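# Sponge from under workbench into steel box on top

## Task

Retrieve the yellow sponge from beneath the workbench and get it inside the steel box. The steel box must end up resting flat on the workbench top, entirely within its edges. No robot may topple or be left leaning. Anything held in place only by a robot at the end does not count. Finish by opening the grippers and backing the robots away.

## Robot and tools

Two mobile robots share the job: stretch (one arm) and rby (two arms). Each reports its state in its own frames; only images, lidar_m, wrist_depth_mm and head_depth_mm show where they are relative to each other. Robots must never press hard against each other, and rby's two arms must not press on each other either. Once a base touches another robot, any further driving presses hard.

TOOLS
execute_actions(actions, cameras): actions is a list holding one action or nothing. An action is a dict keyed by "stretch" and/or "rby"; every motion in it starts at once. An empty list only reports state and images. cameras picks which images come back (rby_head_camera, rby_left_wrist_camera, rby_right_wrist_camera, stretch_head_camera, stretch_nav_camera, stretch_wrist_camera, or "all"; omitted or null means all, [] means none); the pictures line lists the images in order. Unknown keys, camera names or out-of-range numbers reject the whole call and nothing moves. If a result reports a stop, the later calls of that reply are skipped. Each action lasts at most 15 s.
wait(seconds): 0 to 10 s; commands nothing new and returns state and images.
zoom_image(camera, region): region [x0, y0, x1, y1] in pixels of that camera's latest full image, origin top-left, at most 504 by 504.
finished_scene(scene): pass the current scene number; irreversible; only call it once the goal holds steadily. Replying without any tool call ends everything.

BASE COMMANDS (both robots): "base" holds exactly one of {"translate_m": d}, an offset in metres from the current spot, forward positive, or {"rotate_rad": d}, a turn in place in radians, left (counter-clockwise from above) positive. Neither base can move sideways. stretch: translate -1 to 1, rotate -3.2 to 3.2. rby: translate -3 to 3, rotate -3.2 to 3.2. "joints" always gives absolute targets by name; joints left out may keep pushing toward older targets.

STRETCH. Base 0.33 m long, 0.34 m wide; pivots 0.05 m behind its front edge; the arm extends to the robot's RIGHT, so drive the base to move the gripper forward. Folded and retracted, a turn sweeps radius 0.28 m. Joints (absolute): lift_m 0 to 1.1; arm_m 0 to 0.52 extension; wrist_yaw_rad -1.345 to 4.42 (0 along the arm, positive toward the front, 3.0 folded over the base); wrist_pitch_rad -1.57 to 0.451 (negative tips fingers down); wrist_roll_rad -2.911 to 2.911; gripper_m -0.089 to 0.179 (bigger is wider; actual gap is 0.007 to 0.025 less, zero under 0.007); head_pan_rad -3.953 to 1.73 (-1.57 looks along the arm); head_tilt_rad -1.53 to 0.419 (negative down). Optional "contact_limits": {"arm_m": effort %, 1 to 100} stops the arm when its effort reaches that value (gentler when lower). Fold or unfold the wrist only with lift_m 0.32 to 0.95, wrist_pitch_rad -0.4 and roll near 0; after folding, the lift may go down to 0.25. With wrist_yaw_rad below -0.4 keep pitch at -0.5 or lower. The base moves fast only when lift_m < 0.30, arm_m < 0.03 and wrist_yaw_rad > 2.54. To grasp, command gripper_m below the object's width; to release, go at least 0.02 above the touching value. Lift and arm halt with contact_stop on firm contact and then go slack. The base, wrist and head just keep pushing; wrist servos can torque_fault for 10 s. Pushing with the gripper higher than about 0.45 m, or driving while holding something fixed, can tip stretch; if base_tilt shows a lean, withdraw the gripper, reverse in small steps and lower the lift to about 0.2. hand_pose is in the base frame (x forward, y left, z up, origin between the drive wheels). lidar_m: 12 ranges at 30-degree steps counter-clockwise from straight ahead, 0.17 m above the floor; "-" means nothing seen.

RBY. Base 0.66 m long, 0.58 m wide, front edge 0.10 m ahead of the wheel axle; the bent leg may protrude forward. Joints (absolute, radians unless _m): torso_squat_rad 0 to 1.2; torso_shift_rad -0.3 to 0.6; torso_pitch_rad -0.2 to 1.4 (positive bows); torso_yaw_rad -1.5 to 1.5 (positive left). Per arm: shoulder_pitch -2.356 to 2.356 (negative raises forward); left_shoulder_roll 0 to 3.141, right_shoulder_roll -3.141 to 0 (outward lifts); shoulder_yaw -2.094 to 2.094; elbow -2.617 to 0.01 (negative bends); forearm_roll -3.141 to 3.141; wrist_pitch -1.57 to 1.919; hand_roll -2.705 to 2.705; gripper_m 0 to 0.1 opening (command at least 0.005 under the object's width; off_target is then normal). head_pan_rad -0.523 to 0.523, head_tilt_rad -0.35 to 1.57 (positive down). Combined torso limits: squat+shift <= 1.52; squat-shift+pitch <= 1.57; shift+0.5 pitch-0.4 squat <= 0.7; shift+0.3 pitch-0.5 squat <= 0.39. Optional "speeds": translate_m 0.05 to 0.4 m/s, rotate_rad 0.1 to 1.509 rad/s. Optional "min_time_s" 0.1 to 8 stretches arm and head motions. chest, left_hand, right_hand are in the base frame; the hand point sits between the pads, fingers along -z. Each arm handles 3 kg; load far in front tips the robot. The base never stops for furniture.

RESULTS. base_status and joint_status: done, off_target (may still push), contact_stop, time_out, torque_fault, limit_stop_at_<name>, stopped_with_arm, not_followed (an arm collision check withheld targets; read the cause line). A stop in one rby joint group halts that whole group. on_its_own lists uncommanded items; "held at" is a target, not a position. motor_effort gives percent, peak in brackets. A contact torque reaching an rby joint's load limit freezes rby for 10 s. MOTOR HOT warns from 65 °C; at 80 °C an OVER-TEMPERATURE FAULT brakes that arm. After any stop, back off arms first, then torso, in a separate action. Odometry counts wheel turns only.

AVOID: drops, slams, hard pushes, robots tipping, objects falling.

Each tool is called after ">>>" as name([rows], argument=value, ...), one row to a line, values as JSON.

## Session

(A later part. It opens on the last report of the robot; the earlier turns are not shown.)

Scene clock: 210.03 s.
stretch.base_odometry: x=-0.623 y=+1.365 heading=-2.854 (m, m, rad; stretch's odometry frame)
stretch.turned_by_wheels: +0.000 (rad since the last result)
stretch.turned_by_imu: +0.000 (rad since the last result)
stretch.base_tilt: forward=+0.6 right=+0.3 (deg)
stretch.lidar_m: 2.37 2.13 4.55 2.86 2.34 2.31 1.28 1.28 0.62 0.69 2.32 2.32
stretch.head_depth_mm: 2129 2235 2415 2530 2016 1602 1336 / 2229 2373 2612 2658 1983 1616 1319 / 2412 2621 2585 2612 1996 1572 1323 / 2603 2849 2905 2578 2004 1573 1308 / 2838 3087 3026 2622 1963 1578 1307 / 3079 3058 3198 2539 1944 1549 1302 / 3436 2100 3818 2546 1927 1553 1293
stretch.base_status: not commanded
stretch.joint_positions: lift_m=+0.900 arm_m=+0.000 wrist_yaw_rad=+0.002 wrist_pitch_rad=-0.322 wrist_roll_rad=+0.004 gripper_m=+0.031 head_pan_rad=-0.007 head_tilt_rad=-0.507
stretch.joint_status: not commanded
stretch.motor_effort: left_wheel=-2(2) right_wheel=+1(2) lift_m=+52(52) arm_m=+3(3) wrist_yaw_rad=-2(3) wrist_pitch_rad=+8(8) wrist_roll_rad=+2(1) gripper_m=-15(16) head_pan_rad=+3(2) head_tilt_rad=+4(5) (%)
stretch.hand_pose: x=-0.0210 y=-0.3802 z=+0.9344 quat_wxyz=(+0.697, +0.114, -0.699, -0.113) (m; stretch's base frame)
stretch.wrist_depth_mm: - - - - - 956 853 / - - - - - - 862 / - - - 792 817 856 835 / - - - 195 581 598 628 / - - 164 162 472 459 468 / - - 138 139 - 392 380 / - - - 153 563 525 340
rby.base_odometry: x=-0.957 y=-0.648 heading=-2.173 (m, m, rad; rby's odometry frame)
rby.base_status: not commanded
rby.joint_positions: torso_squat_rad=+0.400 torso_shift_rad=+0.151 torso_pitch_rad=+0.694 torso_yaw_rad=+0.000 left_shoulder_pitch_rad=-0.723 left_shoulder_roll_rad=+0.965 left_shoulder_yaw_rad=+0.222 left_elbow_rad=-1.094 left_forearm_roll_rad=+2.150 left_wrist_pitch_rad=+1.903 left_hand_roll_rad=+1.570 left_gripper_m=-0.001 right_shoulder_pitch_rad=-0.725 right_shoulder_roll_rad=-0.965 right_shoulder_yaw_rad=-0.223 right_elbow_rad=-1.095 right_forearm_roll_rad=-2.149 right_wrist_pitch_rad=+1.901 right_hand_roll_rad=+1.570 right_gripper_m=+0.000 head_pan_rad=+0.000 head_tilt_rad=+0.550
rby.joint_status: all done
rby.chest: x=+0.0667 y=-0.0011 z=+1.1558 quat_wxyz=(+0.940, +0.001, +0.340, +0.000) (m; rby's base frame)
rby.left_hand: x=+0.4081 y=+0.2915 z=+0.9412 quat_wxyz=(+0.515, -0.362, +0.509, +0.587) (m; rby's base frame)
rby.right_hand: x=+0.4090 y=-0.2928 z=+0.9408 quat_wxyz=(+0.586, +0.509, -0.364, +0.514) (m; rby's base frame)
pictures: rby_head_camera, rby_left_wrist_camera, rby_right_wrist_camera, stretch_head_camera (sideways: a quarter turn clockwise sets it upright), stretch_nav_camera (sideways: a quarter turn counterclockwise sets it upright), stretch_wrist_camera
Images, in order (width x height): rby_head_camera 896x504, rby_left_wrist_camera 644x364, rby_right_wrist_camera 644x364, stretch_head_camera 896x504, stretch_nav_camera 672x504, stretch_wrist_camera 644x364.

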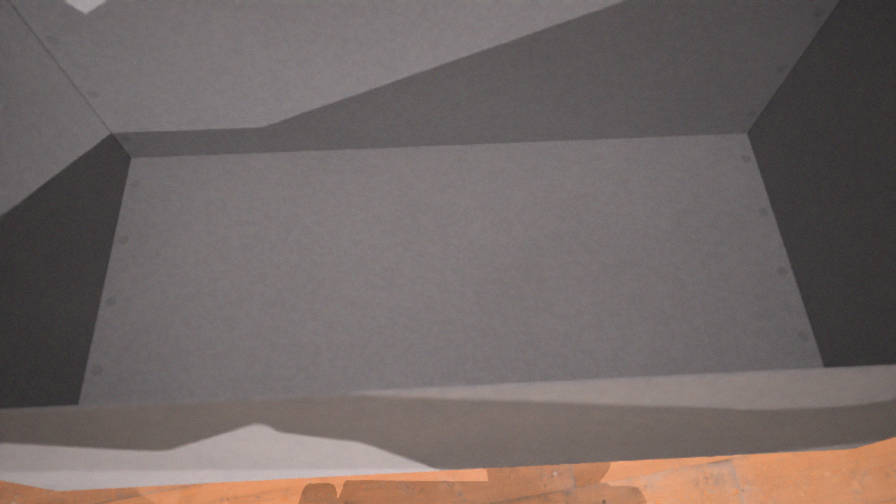

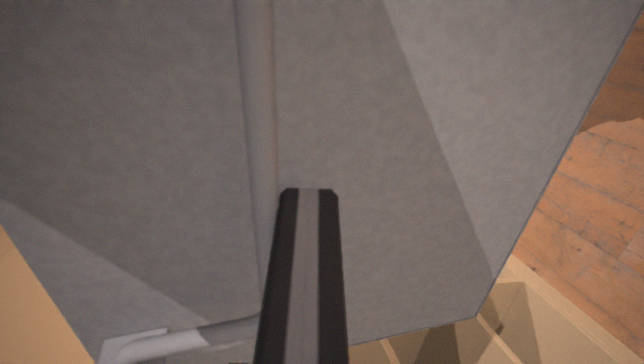

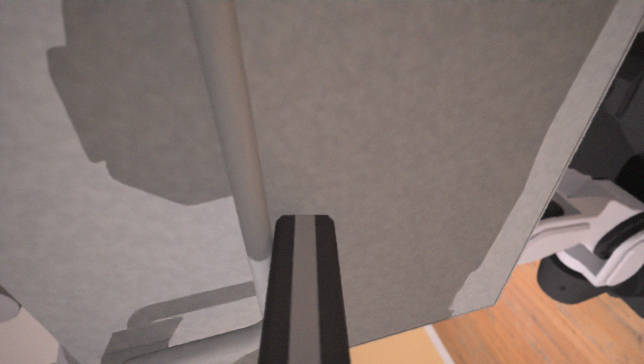

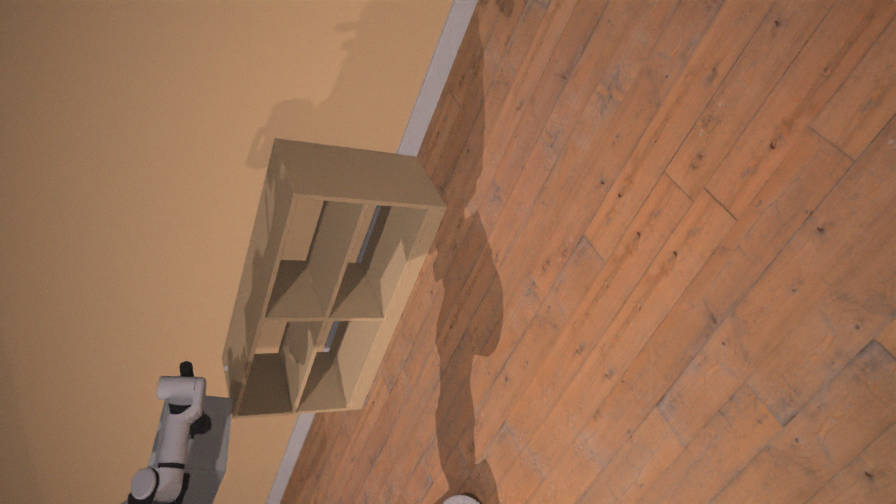

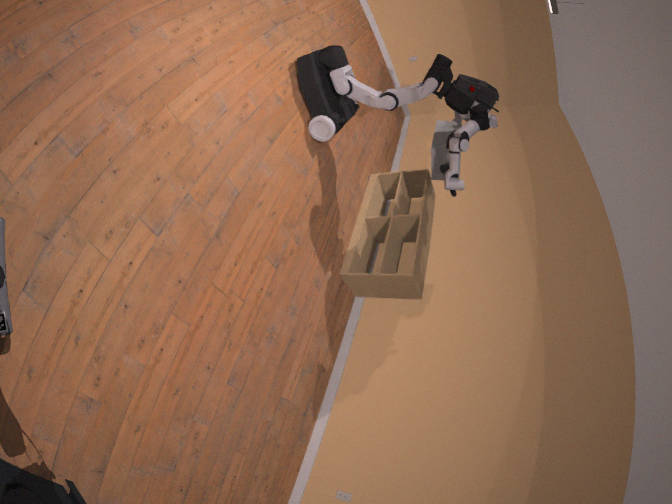

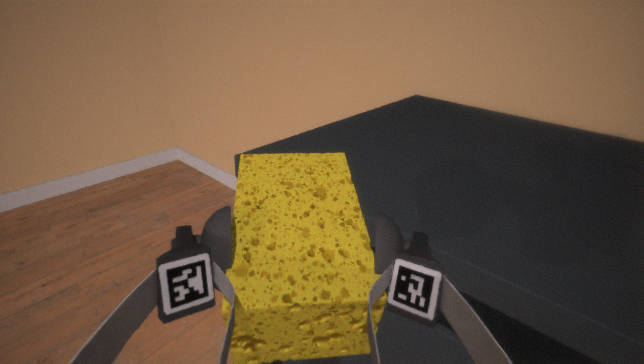

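>>> execute_actions([
  {"stretch":{"base":{"rotate_rad":1.45},"joints":{"lift_m":1.09,"wrist_pitch_rad":-0.15,"head_pan_rad":-1.57,"head_tilt_rad":-0.3}},"rby":{"base":{"rotate_rad":-1.6},"speeds":{"rotate_rad":0.3},"joints":{"head_tilt_rad":0.1}}},
], cameras=["rby_head_camera","stretch_head_camera","stretch_nav_camera"])

Scene clock: 217.27 s.
stretch.base_odometry: x=-0.623 y=+1.365 heading=-1.404 (m, m, rad; stretch's odometry frame)
stretch.turned_by_wheels: +1.450 (rad since the last result)
stretch.turned_by_imu: +1.433 (rad since the last result)
stretch.base_tilt: forward=+0.7 right=+0.2 (deg)
stretch.lidar_m: 3.23 2.39 2.30 1.28 1.31 0.62 0.65 1.98 2.31 2.37 2.31 4.54
stretch.head_depth_mm: 2040 2142 - - - - - / 2172 2269 - - - - - / 2253 2390 - - - - - / 2448 2565 2709 - - - 1540 / 2603 2711 2907 2903 2642 1930 1531 / 2755 2990 3064 2961 2618 1924 1531 / 3006 3149 3262 3185 2596 1911 1504
stretch.base_status: done
stretch.joint_positions: lift_m=+1.090 arm_m=+0.000 wrist_yaw_rad=+0.002 wrist_pitch_rad=-0.173 wrist_roll_rad=+0.004 gripper_m=+0.031 head_pan_rad=-1.563 head_tilt_rad=-0.310
stretch.joint_status: all done
stretch.motor_effort: left_wheel=-2(7) right_wheel=+2(6) lift_m=+52(55) arm_m=+3(3) wrist_yaw_rad=-2(2) wrist_pitch_rad=+8(9) wrist_roll_rad=+2(2) gripper_m=-16(16) head_pan_rad=-3(32) head_tilt_rad=+7(30) (%)
stretch.hand_pose: x=-0.0210 y=-0.3930 z=+1.1604 quat_wxyz=(+0.703, +0.062, -0.705, -0.061) (m; stretch's base frame)
stretch.wrist_depth_mm: - - - - - - - / - - - - - - - / - - - - - - - / - - - 194 - - - / - - 163 162 - - - / - - 137 139 - - - / - - - 153 - - -
rby.base_odometry: x=-0.957 y=-0.648 heading=+2.511 (m, m, rad; rby's odometry frame)
rby.base_status: done
rby.joint_positions: torso_squat_rad=+0.400 torso_shift_rad=+0.151 torso_pitch_rad=+0.694 torso_yaw_rad=+0.000 left_shoulder_pitch_rad=-0.723 left_shoulder_roll_rad=+0.965 left_shoulder_yaw_rad=+0.222 left_elbow_rad=-1.094 left_forearm_roll_rad=+2.150 left_wrist_pitch_rad=+1.903 left_hand_roll_rad=+1.570 left_gripper_m=-0.001 right_shoulder_pitch_rad=-0.725 right_shoulder_roll_rad=-0.965 right_shoulder_yaw_rad=-0.223 right_elbow_rad=-1.095 right_forearm_roll_rad=-2.149 right_wrist_pitch_rad=+1.901 right_hand_roll_rad=+1.570 right_gripper_m=+0.000 head_pan_rad=+0.000 head_tilt_rad=+0.100
rby.joint_status: all done
rby.chest: x=+0.0667 y=-0.0011 z=+1.1558 quat_wxyz=(+0.940, +0.001, +0.340, +0.000) (m; rby's base frame)
rby.left_hand: x=+0.4081 y=+0.2914 z=+0.9412 quat_wxyz=(+0.515, -0.362, +0.509, +0.587) (m; rby's base frame)
rby.right_hand: x=+0.4090 y=-0.2928 z=+0.9408 quat_wxyz=(+0.586, +0.509, -0.364, +0.514) (m; rby's base frame)
pictures: rby_head_camera, stretch_head_camera (sideways: a quarter turn clockwise sets it upright), stretch_nav_camera (sideways: a quarter turn counterclockwise sets it upright)
Images, in order (width x height): rby_head_camera 896x504, stretch_head_camera 896x504, stretch_nav_camera 672x504.

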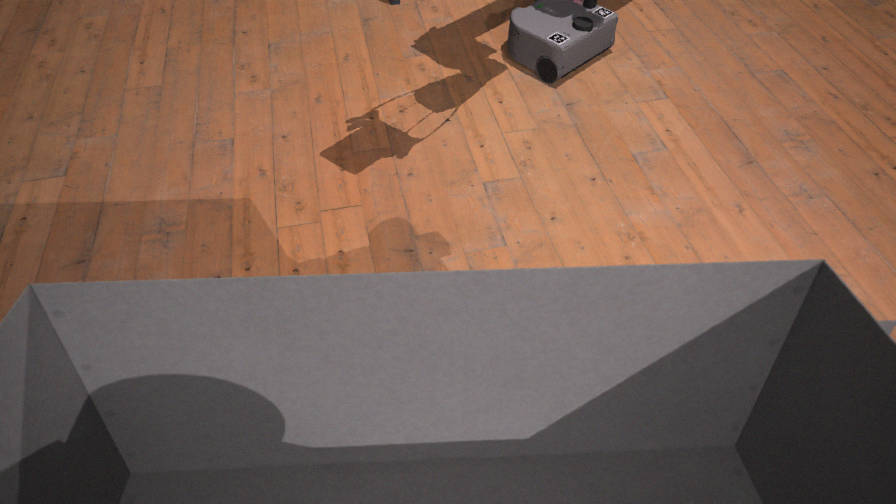

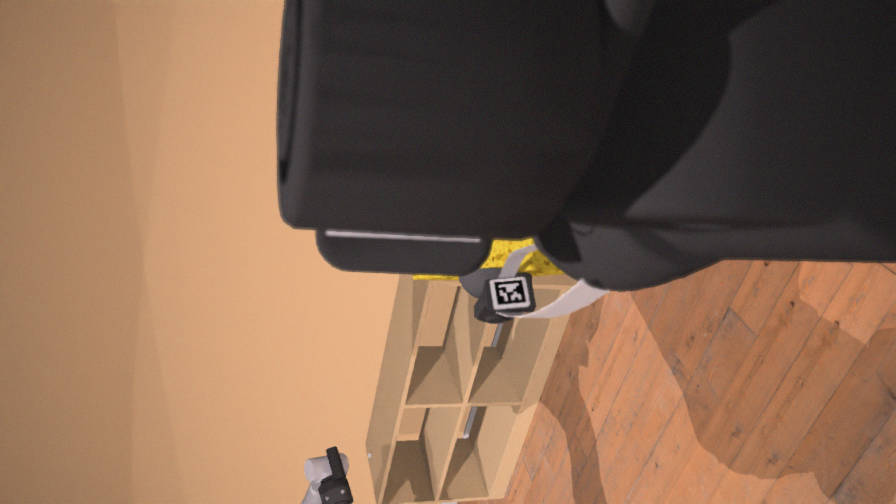

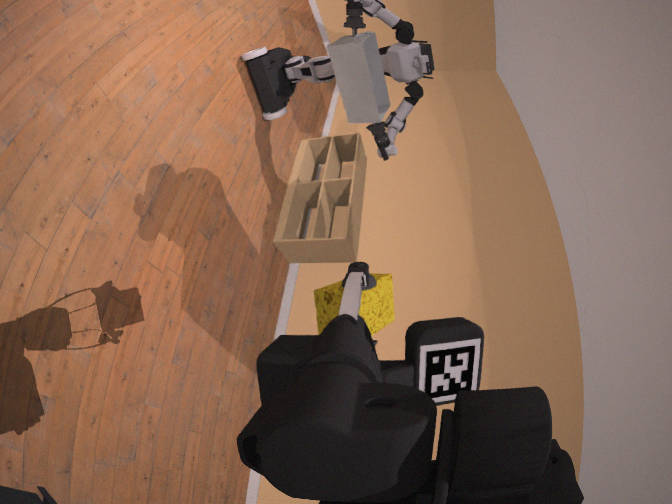

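>>> execute_actions([
  {"stretch":{"base":{"rotate_rad":0.45}},"rby":{"base":{"rotate_rad":-0.17},"speeds":{"rotate_rad":0.3},"joints":{"head_tilt_rad":-0.1}}},
], cameras=[])

>>> execute_actions([
  {"rby":{"base":{"translate_m":0.9},"speeds":{"translate_m":0.15}}},
], cameras=["rby_head_camera","stretch_head_camera","stretch_nav_camera"])

Scene clock: 219.93 s.
stretch.base_odometry: x=-0.623 y=+1.365 heading=-0.954 (m, m, rad; stretch's odometry frame)
stretch.turned_by_wheels: +0.450 (rad since the last result)
stretch.turned_by_imu: +0.445 (rad since the last result)
stretch.base_tilt: forward=+0.5 right=+0.5 (deg)
stretch.lidar_m: 2.44 2.31 1.27 1.34 0.62 0.64 0.82 2.31 2.37 2.35 2.37 3.49
stretch.head_depth_mm: 2734 2778 - - - - - / 3061 3127 - - - - - / 3453 3631 - - - - - / - - 2174 - - - 1526 / - - 2084 2526 2532 1921 1521 / - - 2052 2987 2507 1937 1514 / 3967 - 2068 - 2583 1918 1511
stretch.base_status: done
stretch.joint_positions: lift_m=+1.090 arm_m=+0.000 wrist_yaw_rad=+0.002 wrist_pitch_rad=-0.173 wrist_roll_rad=+0.004 gripper_m=+0.031 head_pan_rad=-1.563 head_tilt_rad=-0.310
stretch.joint_status: not commanded
stretch.motor_effort: left_wheel=-2(6) right_wheel=+2(6) lift_m=+53(52) arm_m=+3(2) wrist_yaw_rad=-2(2) wrist_pitch_rad=+8(8) wrist_roll_rad=+2(2) gripper_m=-16(15) head_pan_rad=-3(2) head_tilt_rad=+6(6) (%)
stretch.hand_pose: x=-0.0210 y=-0.3930 z=+1.1604 quat_wxyz=(+0.703, +0.062, -0.705, -0.061) (m; stretch's base frame)
stretch.wrist_depth_mm: - - - - - - - / - - - - - - - / - - - - - - - / - - - 196 - - - / - - 164 162 - - - / - - 138 139 - - - / - - - 153 - - -
rby.base_odometry: x=-0.957 y=-0.648 heading=+2.342 (m, m, rad; rby's odometry frame)
rby.base_status: done
rby.joint_positions: torso_squat_rad=+0.400 torso_shift_rad=+0.151 torso_pitch_rad=+0.694 torso_yaw_rad=+0.000 left_shoulder_pitch_rad=-0.723 left_shoulder_roll_rad=+0.965 left_shoulder_yaw_rad=+0.222 left_elbow_rad=-1.094 left_forearm_roll_rad=+2.150 left_wrist_pitch_rad=+1.903 left_hand_roll_rad=+1.570 left_gripper_m=-0.001 right_shoulder_pitch_rad=-0.725 right_shoulder_roll_rad=-0.965 right_shoulder_yaw_rad=-0.223 right_elbow_rad=-1.095 right_forearm_roll_rad=-2.149 right_wrist_pitch_rad=+1.901 right_hand_roll_rad=+1.570 right_gripper_m=+0.000 head_pan_rad=+0.000 head_tilt_rad=-0.100
rby.joint_status: all done
rby.chest: x=+0.0667 y=-0.0011 z=+1.1558 quat_wxyz=(+0.940, +0.001, +0.340, +0.000) (m; rby's base frame)
rby.left_hand: x=+0.4081 y=+0.2914 z=+0.9412 quat_wxyz=(+0.515, -0.362, +0.509, +0.587) (m; rby's base frame)
rby.right_hand: x=+0.4090 y=-0.2928 z=+0.9408 quat_wxyz=(+0.586, +0.509, -0.364, +0.514) (m; rby's base frame)
pictures: none
No camera images: the call's "cameras" was empty. Leave "cameras" out to get every camera's image.

Scene clock: 226.87 s.
stretch.base_odometry: x=-0.623 y=+1.365 heading=-0.954 (m, m, rad; stretch's odometry frame)
stretch.turned_by_wheels: +0.000 (rad since the last result)
stretch.turned_by_imu: +0.001 (rad since the last result)
stretch.base_tilt: forward=+0.5 right=+0.2 (deg)
stretch.lidar_m: 2.44 2.31 1.27 1.34 0.62 0.64 0.82 2.32 2.37 1.44 1.45 3.48
stretch.head_depth_mm: 2703 2798 - - - - - / 3043 3149 - - - - - / 3447 3574 - - - - - / - - 1288 - - - 1525 / - 1361 1260 1203 1735 1725 1527 / - - 1289 1172 1869 1667 1509 / 3955 - - 1105 2241 1906 1510
stretch.base_status: not commanded
stretch.joint_positions: lift_m=+1.090 arm_m=+0.000 wrist_yaw_rad=+0.002 wrist_pitch_rad=-0.173 wrist_roll_rad=+0.004 gripper_m=+0.031 head_pan_rad=-1.563 head_tilt_rad=-0.310
stretch.joint_status: not commanded
stretch.motor_effort: left_wheel=-2(2) right_wheel=+2(2) lift_m=+52(53) arm_m=+3(2) wrist_yaw_rad=-2(2) wrist_pitch_rad=+8(8) wrist_roll_rad=+2(2) gripper_m=-15(16) head_pan_rad=-3(3) head_tilt_rad=+7(6) (%)
stretch.hand_pose: x=-0.0210 y=-0.3930 z=+1.1604 quat_wxyz=(+0.703, +0.062, -0.705, -0.061) (m; stretch's base frame)
stretch.wrist_depth_mm: - - - - - - - / - - - - - - - / - 951 - - - - - / 765 815 720 194 972 - - / - - 163 161 - - - / - - 138 139 - - - / - - - 153 - - -
rby.base_odometry: x=-1.584 y=-0.003 heading=+2.342 (m, m, rad; rby's odometry frame)
rby.base_status: done
rby.joint_positions: torso_squat_rad=+0.400 torso_shift_rad=+0.151 torso_pitch_rad=+0.694 torso_yaw_rad=+0.000 left_shoulder_pitch_rad=-0.723 left_shoulder_roll_rad=+0.965 left_shoulder_yaw_rad=+0.222 left_elbow_rad=-1.094 left_forearm_roll_rad=+2.150 left_wrist_pitch_rad=+1.903 left_hand_roll_rad=+1.570 left_gripper_m=-0.001 right_shoulder_pitch_rad=-0.725 right_shoulder_roll_rad=-0.965 right_shoulder_yaw_rad=-0.223 right_elbow_rad=-1.095 right_forearm_roll_rad=-2.149 right_wrist_pitch_rad=+1.901 right_hand_roll_rad=+1.570 right_gripper_m=+0.000 head_pan_rad=+0.000 head_tilt_rad=-0.100
rby.joint_status: not commanded
rby.chest: x=+0.0668 y=-0.0011 z=+1.1558 quat_wxyz=(+0.940, +0.001, +0.340, +0.000) (m; rby's base frame)
rby.left_hand: x=+0.4082 y=+0.2914 z=+0.9411 quat_wxyz=(+0.515, -0.362, +0.509, +0.587) (m; rby's base frame)
rby.right_hand: x=+0.4090 y=-0.2928 z=+0.9407 quat_wxyz=(+0.586, +0.509, -0.364, +0.514) (m; rby's base frame)
pictures: rby_head_camera, stretch_head_camera (sideways: a quarter turn clockwise sets it upright), stretch_nav_camera (sideways: a quarter turn counterclockwise sets it upright)
Images, in order (width x height): rby_head_camera 896x504, stretch_head_camera 896x504, stretch_nav_camera 672x504.

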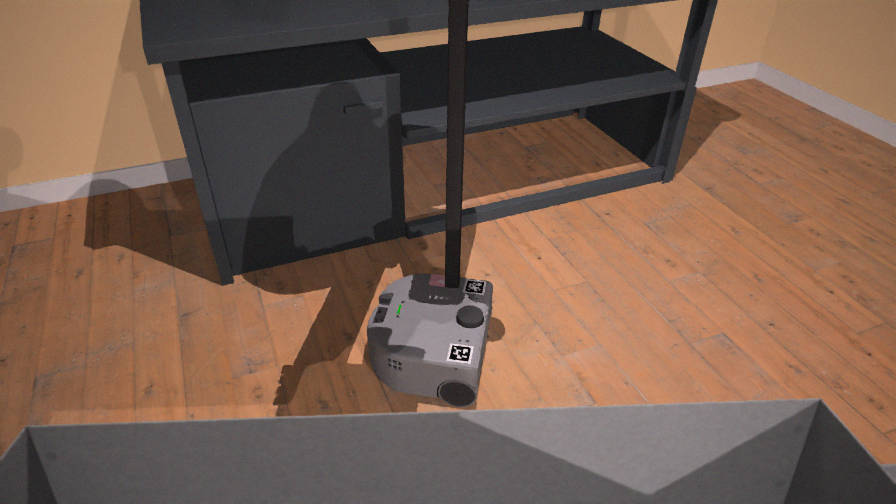

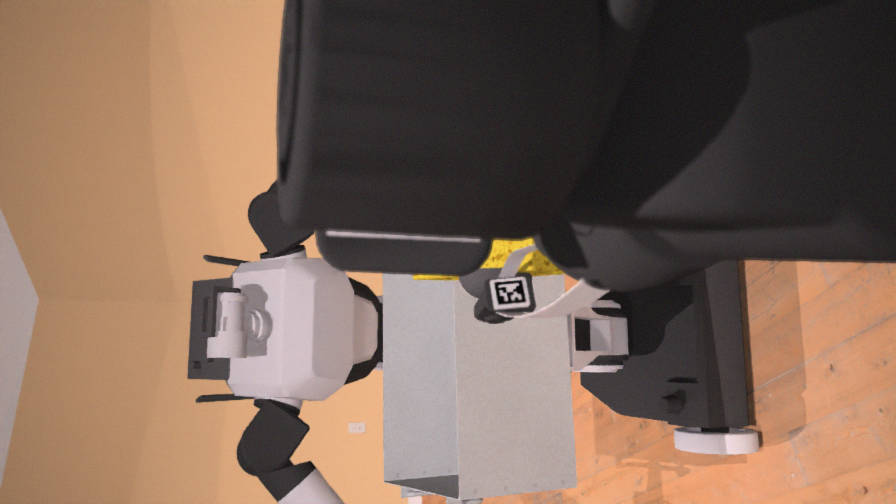

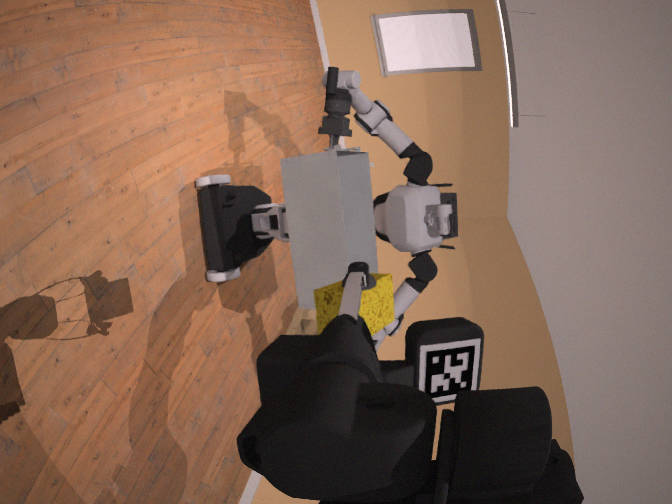

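>>> execute_actions([
  {"stretch":{"base":{"rotate_rad":0.13}},"rby":{"base":{"translate_m":0.25},"speeds":{"translate_m":0.12},"joints":{"head_tilt_rad":0.2}}},
], cameras=[])

>>> execute_actions([
  {"stretch":{"joints":{"arm_m":0.25}}},
], cameras=["rby_head_camera","stretch_wrist_camera","stretch_nav_camera"])

Scene clock: 230.23 s.
stretch.base_odometry: x=-0.623 y=+1.365 heading=-0.824 (m, m, rad; stretch's odometry frame)
stretch.turned_by_wheels: +0.130 (rad since the last result)
stretch.turned_by_imu: +0.129 (rad since the last result)
stretch.base_tilt: forward=+0.5 right=+0.3 (deg)
stretch.lidar_m: 2.36 2.30 1.28 1.30 0.63 0.66 2.10 2.32 2.38 1.19 4.53 3.08
stretch.head_depth_mm: 3092 3193 - - - - - / 3620 3704 - - - - - / - - - - - - - / - 1129 1014 - - - 1446 / - - 1046 987 764 1499 1439 / - - 1045 982 753 1776 1476 / 3974 - - 3551 2347 1913 1511
stretch.base_status: done
stretch.joint_positions: lift_m=+1.090 arm_m=+0.000 wrist_yaw_rad=+0.002 wrist_pitch_rad=-0.173 wrist_roll_rad=+0.004 gripper_m=+0.031 head_pan_rad=-1.563 head_tilt_rad=-0.310
stretch.joint_status: not commanded
stretch.motor_effort: left_wheel=-2(7) right_wheel=+2(6) lift_m=+53(53) arm_m=+3(3) wrist_yaw_rad=-1(2) wrist_pitch_rad=+9(8) wrist_roll_rad=+2(2) gripper_m=-15(16) head_pan_rad=-2(2) head_tilt_rad=+7(7) (%)
stretch.hand_pose: x=-0.0210 y=-0.3930 z=+1.1604 quat_wxyz=(+0.703, +0.062, -0.705, -0.061) (m; stretch's base frame)
stretch.wrist_depth_mm: - - - 893 - - - / - - 789 792 - - - / - 791 - 860 - - - / 659 - 721 195 827 835 - / 591 641 163 161 672 659 - / - - 138 139 - - - / - - 580 153 - - -
rby.base_odometry: x=-1.758 y=+0.177 heading=+2.342 (m, m, rad; rby's odometry frame)
rby.base_status: done
rby.joint_positions: torso_squat_rad=+0.400 torso_shift_rad=+0.151 torso_pitch_rad=+0.694 torso_yaw_rad=+0.000 left_shoulder_pitch_rad=-0.723 left_shoulder_roll_rad=+0.965 left_shoulder_yaw_rad=+0.222 left_elbow_rad=-1.094 left_forearm_roll_rad=+2.150 left_wrist_pitch_rad=+1.903 left_hand_roll_rad=+1.570 left_gripper_m=-0.001 right_shoulder_pitch_rad=-0.725 right_shoulder_roll_rad=-0.965 right_shoulder_yaw_rad=-0.223 right_elbow_rad=-1.095 right_forearm_roll_rad=-2.149 right_wrist_pitch_rad=+1.901 right_hand_roll_rad=+1.570 right_gripper_m=+0.000 head_pan_rad=+0.000 head_tilt_rad=+0.200
rby.joint_status: all done
rby.chest: x=+0.0668 y=-0.0011 z=+1.1558 quat_wxyz=(+0.940, +0.001, +0.340, +0.000) (m; rby's base frame)
rby.left_hand: x=+0.4082 y=+0.2914 z=+0.9411 quat_wxyz=(+0.515, -0.362, +0.509, +0.587) (m; rby's base frame)
rby.right_hand: x=+0.4090 y=-0.2928 z=+0.9407 quat_wxyz=(+0.587, +0.509, -0.364, +0.514) (m; rby's base frame)
pictures: none
No camera images: the call's "cameras" was empty. Leave "cameras" out to get every camera's image.

Scene clock: 233.30 s.
stretch.base_odometry: x=-0.623 y=+1.365 heading=-0.824 (m, m, rad; stretch's odometry frame)
stretch.turned_by_wheels: +0.000 (rad since the last result)
stretch.turned_by_imu: +0.000 (rad since the last result)
stretch.base_tilt: forward=+0.6 right=+0.4 (deg)
stretch.lidar_m: 2.36 2.31 1.28 1.30 0.63 0.66 2.09 2.32 2.37 1.19 4.53 3.10
stretch.head_depth_mm: 3097 3170 1039 1059 792 1926 1563 / 3582 3658 - 1011 783 1840 1512 / - - - 1008 776 1524 1448 / - 1125 1010 992 769 1546 1454 / - - 1051 991 761 1497 1451 / 3998 - 1049 982 754 1792 1465 / 3855 - - 3535 2322 1908 1514
stretch.base_status: not commanded
stretch.joint_positions: lift_m=+1.090 arm_m=+0.250 wrist_yaw_rad=+0.001 wrist_pitch_rad=-0.173 wrist_roll_rad=+0.005 gripper_m=+0.031 head_pan_rad=-1.563 head_tilt_rad=-0.310
stretch.joint_status: all done
stretch.motor_effort: left_wheel=-2(2) right_wheel=+2(2) lift_m=+53(52) arm_m=+3(5) wrist_yaw_rad=-2(2) wrist_pitch_rad=+8(8) wrist_roll_rad=+1(2) gripper_m=-16(15) head_pan_rad=-2(3) head_tilt_rad=+7(7) (%)
stretch.hand_pose: x=-0.0211 y=-0.6429 z=+1.1604 quat_wxyz=(+0.703, +0.062, -0.706, -0.061) (m; stretch's base frame)
stretch.wrist_depth_mm: - - - 475 - - - / - 567 564 552 584 - - / - 576 616 565 663 629 - / 546 - - 195 - 617 - / - 496 164 162 543 - 557 / 403 455 138 139 - 469 448 / 365 522 512 153 559 420 416
rby.base_odometry: x=-1.758 y=+0.177 heading=+2.342 (m, m, rad; rby's odometry frame)
rby.base_status: not commanded
rby.joint_positions: torso_squat_rad=+0.400 torso_shift_rad=+0.151 torso_pitch_rad=+0.694 torso_yaw_rad=+0.000 left_shoulder_pitch_rad=-0.723 left_shoulder_roll_rad=+0.965 left_shoulder_yaw_rad=+0.222 left_elbow_rad=-1.094 left_forearm_roll_rad=+2.150 left_wrist_pitch_rad=+1.903 left_hand_roll_rad=+1.570 left_gripper_m=-0.001 right_shoulder_pitch_rad=-0.725 right_shoulder_roll_rad=-0.965 right_shoulder_yaw_rad=-0.223 right_elbow_rad=-1.095 right_forearm_roll_rad=-2.149 right_wrist_pitch_rad=+1.901 right_hand_roll_rad=+1.570 right_gripper_m=+0.000 head_pan_rad=+0.000 head_tilt_rad=+0.200
rby.joint_status: not commanded
rby.chest: x=+0.0668 y=-0.0011 z=+1.1558 quat_wxyz=(+0.940, +0.001, +0.340, +0.000) (m; rby's base frame)
rby.left_hand: x=+0.4082 y=+0.2914 z=+0.9411 quat_wxyz=(+0.515, -0.362, +0.509, +0.587) (m; rby's base frame)
rby.right_hand: x=+0.4090 y=-0.2928 z=+0.9407 quat_wxyz=(+0.587, +0.509, -0.364, +0.514) (m; rby's base frame)
pictures: rby_head_camera, stretch_nav_camera (sideways: a quarter turn counterclockwise sets it upright), stretch_wrist_camera
Images, in order (width x height): rby_head_camera 896x504, stretch_nav_camera 672x504, stretch_wrist_camera 644x364.

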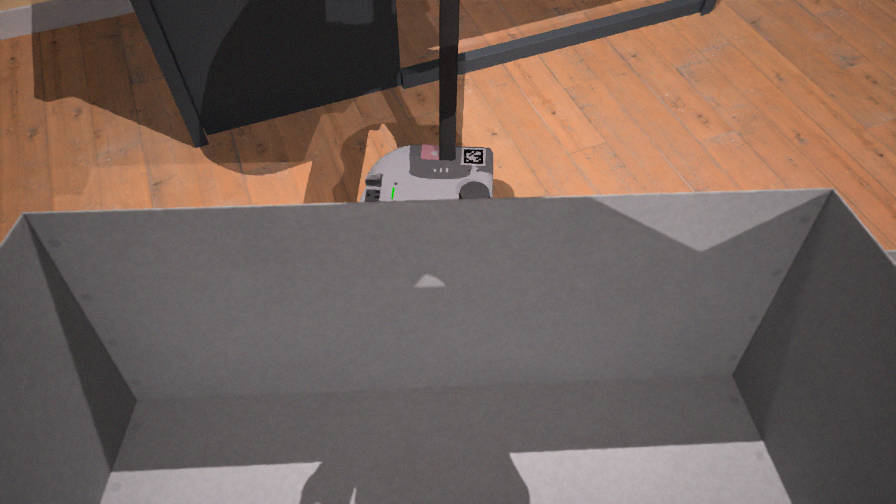

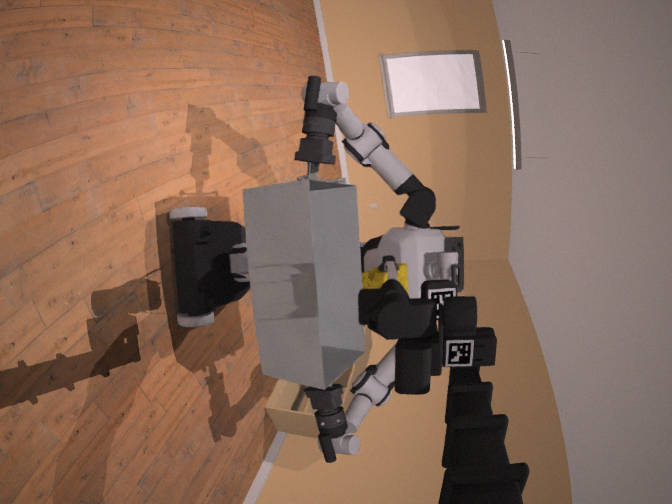

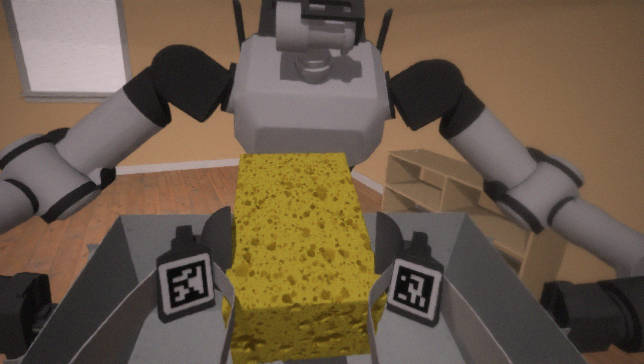

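>>> execute_actions([
  {"stretch":{"joints":{"arm_m":0.40}}},
], cameras=[])

>>> execute_actions([
  {"stretch":{"joints":{"wrist_pitch_rad":-0.5,"lift_m":1.05}},"rby":{"joints":{"head_tilt_rad":0.5}}},
], cameras=["rby_head_camera","stretch_wrist_camera","stretch_nav_camera"])

Scene clock: 236.10 s.
stretch.base_odometry: x=-0.623 y=+1.365 heading=-0.824 (m, m, rad; stretch's odometry frame)
stretch.turned_by_wheels: +0.000 (rad since the last result)
stretch.turned_by_imu: +0.000 (rad since the last result)
stretch.base_tilt: forward=+0.8 right=+0.5 (deg)
stretch.lidar_m: 2.36 2.31 1.28 1.30 0.64 0.66 2.10 2.32 2.37 1.19 4.55 3.09
stretch.head_depth_mm: 3136 3154 1051 1114 787 1916 1568 / 3581 3683 1035 1014 785 1829 1522 / - - - 1000 774 1528 1466 / - 1134 1018 981 767 1541 1439 / - - 1049 988 762 1506 1454 / 3940 - 1051 978 755 1772 1475 / 3852 - - 3521 2307 1926 1487
stretch.base_status: not commanded
stretch.joint_positions: lift_m=+1.090 arm_m=+0.400 wrist_yaw_rad=+0.001 wrist_pitch_rad=-0.173 wrist_roll_rad=+0.005 gripper_m=+0.031 head_pan_rad=-1.563 head_tilt_rad=-0.310
stretch.joint_status: all done
stretch.motor_effort: left_wheel=-2(2) right_wheel=+2(2) lift_m=+53(53) arm_m=+3(3) wrist_yaw_rad=-2(1) wrist_pitch_rad=+8(8) wrist_roll_rad=+2(2) gripper_m=-16(15) head_pan_rad=-2(2) head_tilt_rad=+6(6) (%)
stretch.hand_pose: x=-0.0211 y=-0.7929 z=+1.1605 quat_wxyz=(+0.703, +0.062, -0.706, -0.061) (m; stretch's base frame)
stretch.wrist_depth_mm: - - 499 346 - - - / - 411 423 416 456 - - / 425 437 419 419 450 460 - / 442 - 490 196 - 516 479 / - - 164 162 - - 466 / - - 138 139 - 414 - / 350 398 381 153 443 392 -
rby.base_odometry: x=-1.758 y=+0.177 heading=+2.342 (m, m, rad; rby's odometry frame)
rby.base_status: not commanded
rby.joint_positions: torso_squat_rad=+0.400 torso_shift_rad=+0.151 torso_pitch_rad=+0.694 torso_yaw_rad=+0.000 left_shoulder_pitch_rad=-0.723 left_shoulder_roll_rad=+0.965 left_shoulder_yaw_rad=+0.222 left_elbow_rad=-1.094 left_forearm_roll_rad=+2.150 left_wrist_pitch_rad=+1.903 left_hand_roll_rad=+1.570 left_gripper_m=-0.001 right_shoulder_pitch_rad=-0.725 right_shoulder_roll_rad=-0.965 right_shoulder_yaw_rad=-0.223 right_elbow_rad=-1.095 right_forearm_roll_rad=-2.149 right_wrist_pitch_rad=+1.901 right_hand_roll_rad=+1.570 right_gripper_m=+0.000 head_pan_rad=+0.000 head_tilt_rad=+0.200
rby.joint_status: not commanded
rby.chest: x=+0.0668 y=-0.0011 z=+1.1558 quat_wxyz=(+0.940, +0.001, +0.340, +0.000) (m; rby's base frame)
rby.left_hand: x=+0.4082 y=+0.2914 z=+0.9411 quat_wxyz=(+0.515, -0.362, +0.509, +0.587) (m; rby's base frame)
rby.right_hand: x=+0.4090 y=-0.2928 z=+0.9407 quat_wxyz=(+0.587, +0.509, -0.364, +0.514) (m; rby's base frame)
pictures: none
No camera images: the call's "cameras" was empty. Leave "cameras" out to get every camera's image.

Scene clock: 237.27 s.
stretch.base_odometry: x=-0.623 y=+1.365 heading=-0.824 (m, m, rad; stretch's odometry frame)
stretch.turned_by_wheels: +0.000 (rad since the last result)
stretch.turned_by_imu: +0.000 (rad since the last result)
stretch.base_tilt: forward=+0.6 right=+0.4 (deg)
stretch.lidar_m: 2.36 2.32 1.28 1.30 0.63 0.66 2.10 2.32 2.37 1.19 4.53 3.07
stretch.head_depth_mm: 3163 3214 3125 1835 791 1925 1567 / 3566 3715 3705 1016 784 1827 1510 / - - - 1004 777 1529 1459 / - 1135 1010 1001 769 1536 1446 / - - 1048 990 760 1510 1454 / - - 1049 978 757 1779 1460 / 3857 - - 3495 2314 1911 1510
stretch.base_status: not commanded
stretch.joint_positions: lift_m=+1.050 arm_m=+0.400 wrist_yaw_rad=+0.001 wrist_pitch_rad=-0.514 wrist_roll_rad=+0.005 gripper_m=+0.031 head_pan_rad=-1.563 head_tilt_rad=-0.310
stretch.joint_status: all done
stretch.motor_effort: left_wheel=-2(2) right_wheel=+2(2) lift_m=+31(46) arm_m=+4(3) wrist_yaw_rad=-2(1) wrist_pitch_rad=+5(8) wrist_roll_rad=+1(2) gripper_m=-15(16) head_pan_rad=-2(2) head_tilt_rad=+7(6) (%)
stretch.hand_pose: x=-0.0212 y=-0.7560 z=+1.0421 quat_wxyz=(+0.683, +0.180, -0.685, -0.180) (m; stretch's base frame)
stretch.wrist_depth_mm: - - - 481 - - 423 / - - - 619 - - 435 / 331 345 357 371 383 387 485 / 348 405 390 195 456 427 318 / 341 433 164 162 481 430 307 / 348 395 138 140 - 409 307 / 331 358 351 152 379 387 312
rby.base_odometry: x=-1.758 y=+0.177 heading=+2.342 (m, m, rad; rby's odometry frame)
rby.base_status: not commanded
rby.joint_positions: torso_squat_rad=+0.400 torso_shift_rad=+0.151 torso_pitch_rad=+0.694 torso_yaw_rad=+0.000 left_shoulder_pitch_rad=-0.723 left_shoulder_roll_rad=+0.965 left_shoulder_yaw_rad=+0.222 left_elbow_rad=-1.094 left_forearm_roll_rad=+2.150 left_wrist_pitch_rad=+1.903 left_hand_roll_rad=+1.570 left_gripper_m=-0.001 right_shoulder_pitch_rad=-0.725 right_shoulder_roll_rad=-0.965 right_shoulder_yaw_rad=-0.223 right_elbow_rad=-1.095 right_forearm_roll_rad=-2.149 right_wrist_pitch_rad=+1.901 right_hand_roll_rad=+1.570 right_gripper_m=+0.000 head_pan_rad=+0.000 head_tilt_rad=+0.500
rby.joint_status: all done
rby.chest: x=+0.0668 y=-0.0011 z=+1.1558 quat_wxyz=(+0.940, +0.001, +0.340, +0.000) (m; rby's base frame)
rby.left_hand: x=+0.4082 y=+0.2914 z=+0.9411 quat_wxyz=(+0.515, -0.362, +0.509, +0.587) (m; rby's base frame)
rby.right_hand: x=+0.4090 y=-0.2928 z=+0.9407 quat_wxyz=(+0.587, +0.509, -0.364, +0.514) (m; rby's base frame)
pictures: rby_head_camera, stretch_nav_camera (sideways: a quarter turn counterclockwise sets it upright), stretch_wrist_camera
Images, in order (width x height): rby_head_camera 896x504, stretch_nav_camera 672x504, stretch_wrist_camera 644x364.

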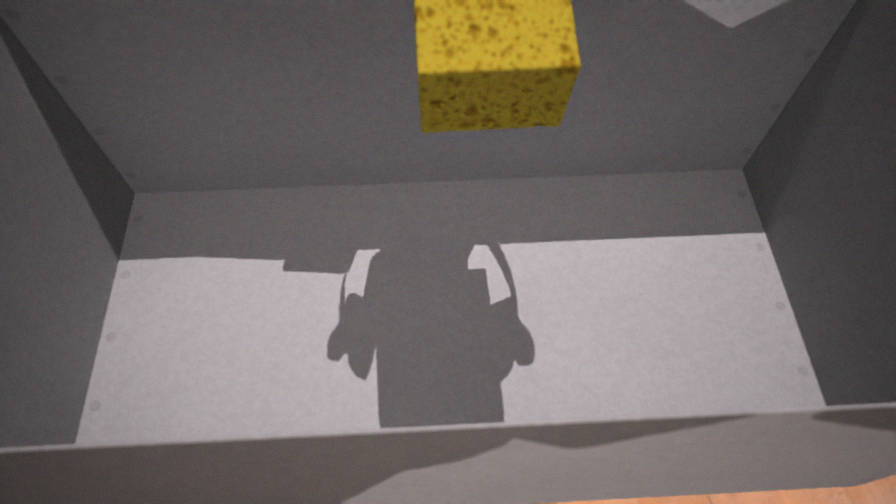

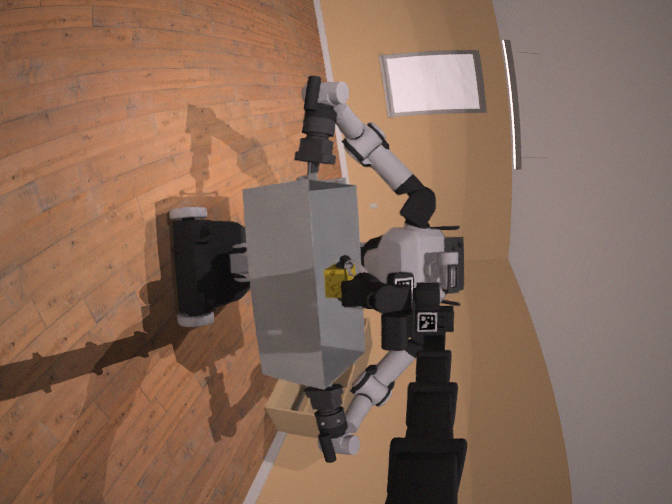

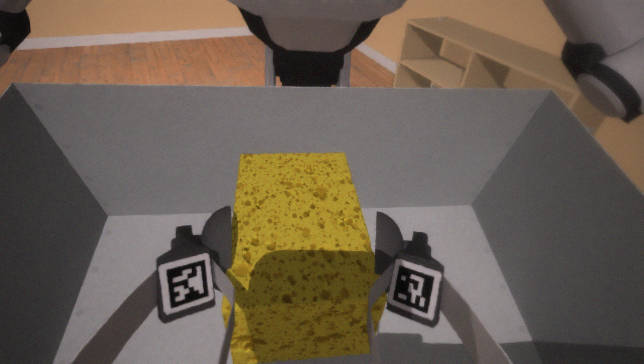

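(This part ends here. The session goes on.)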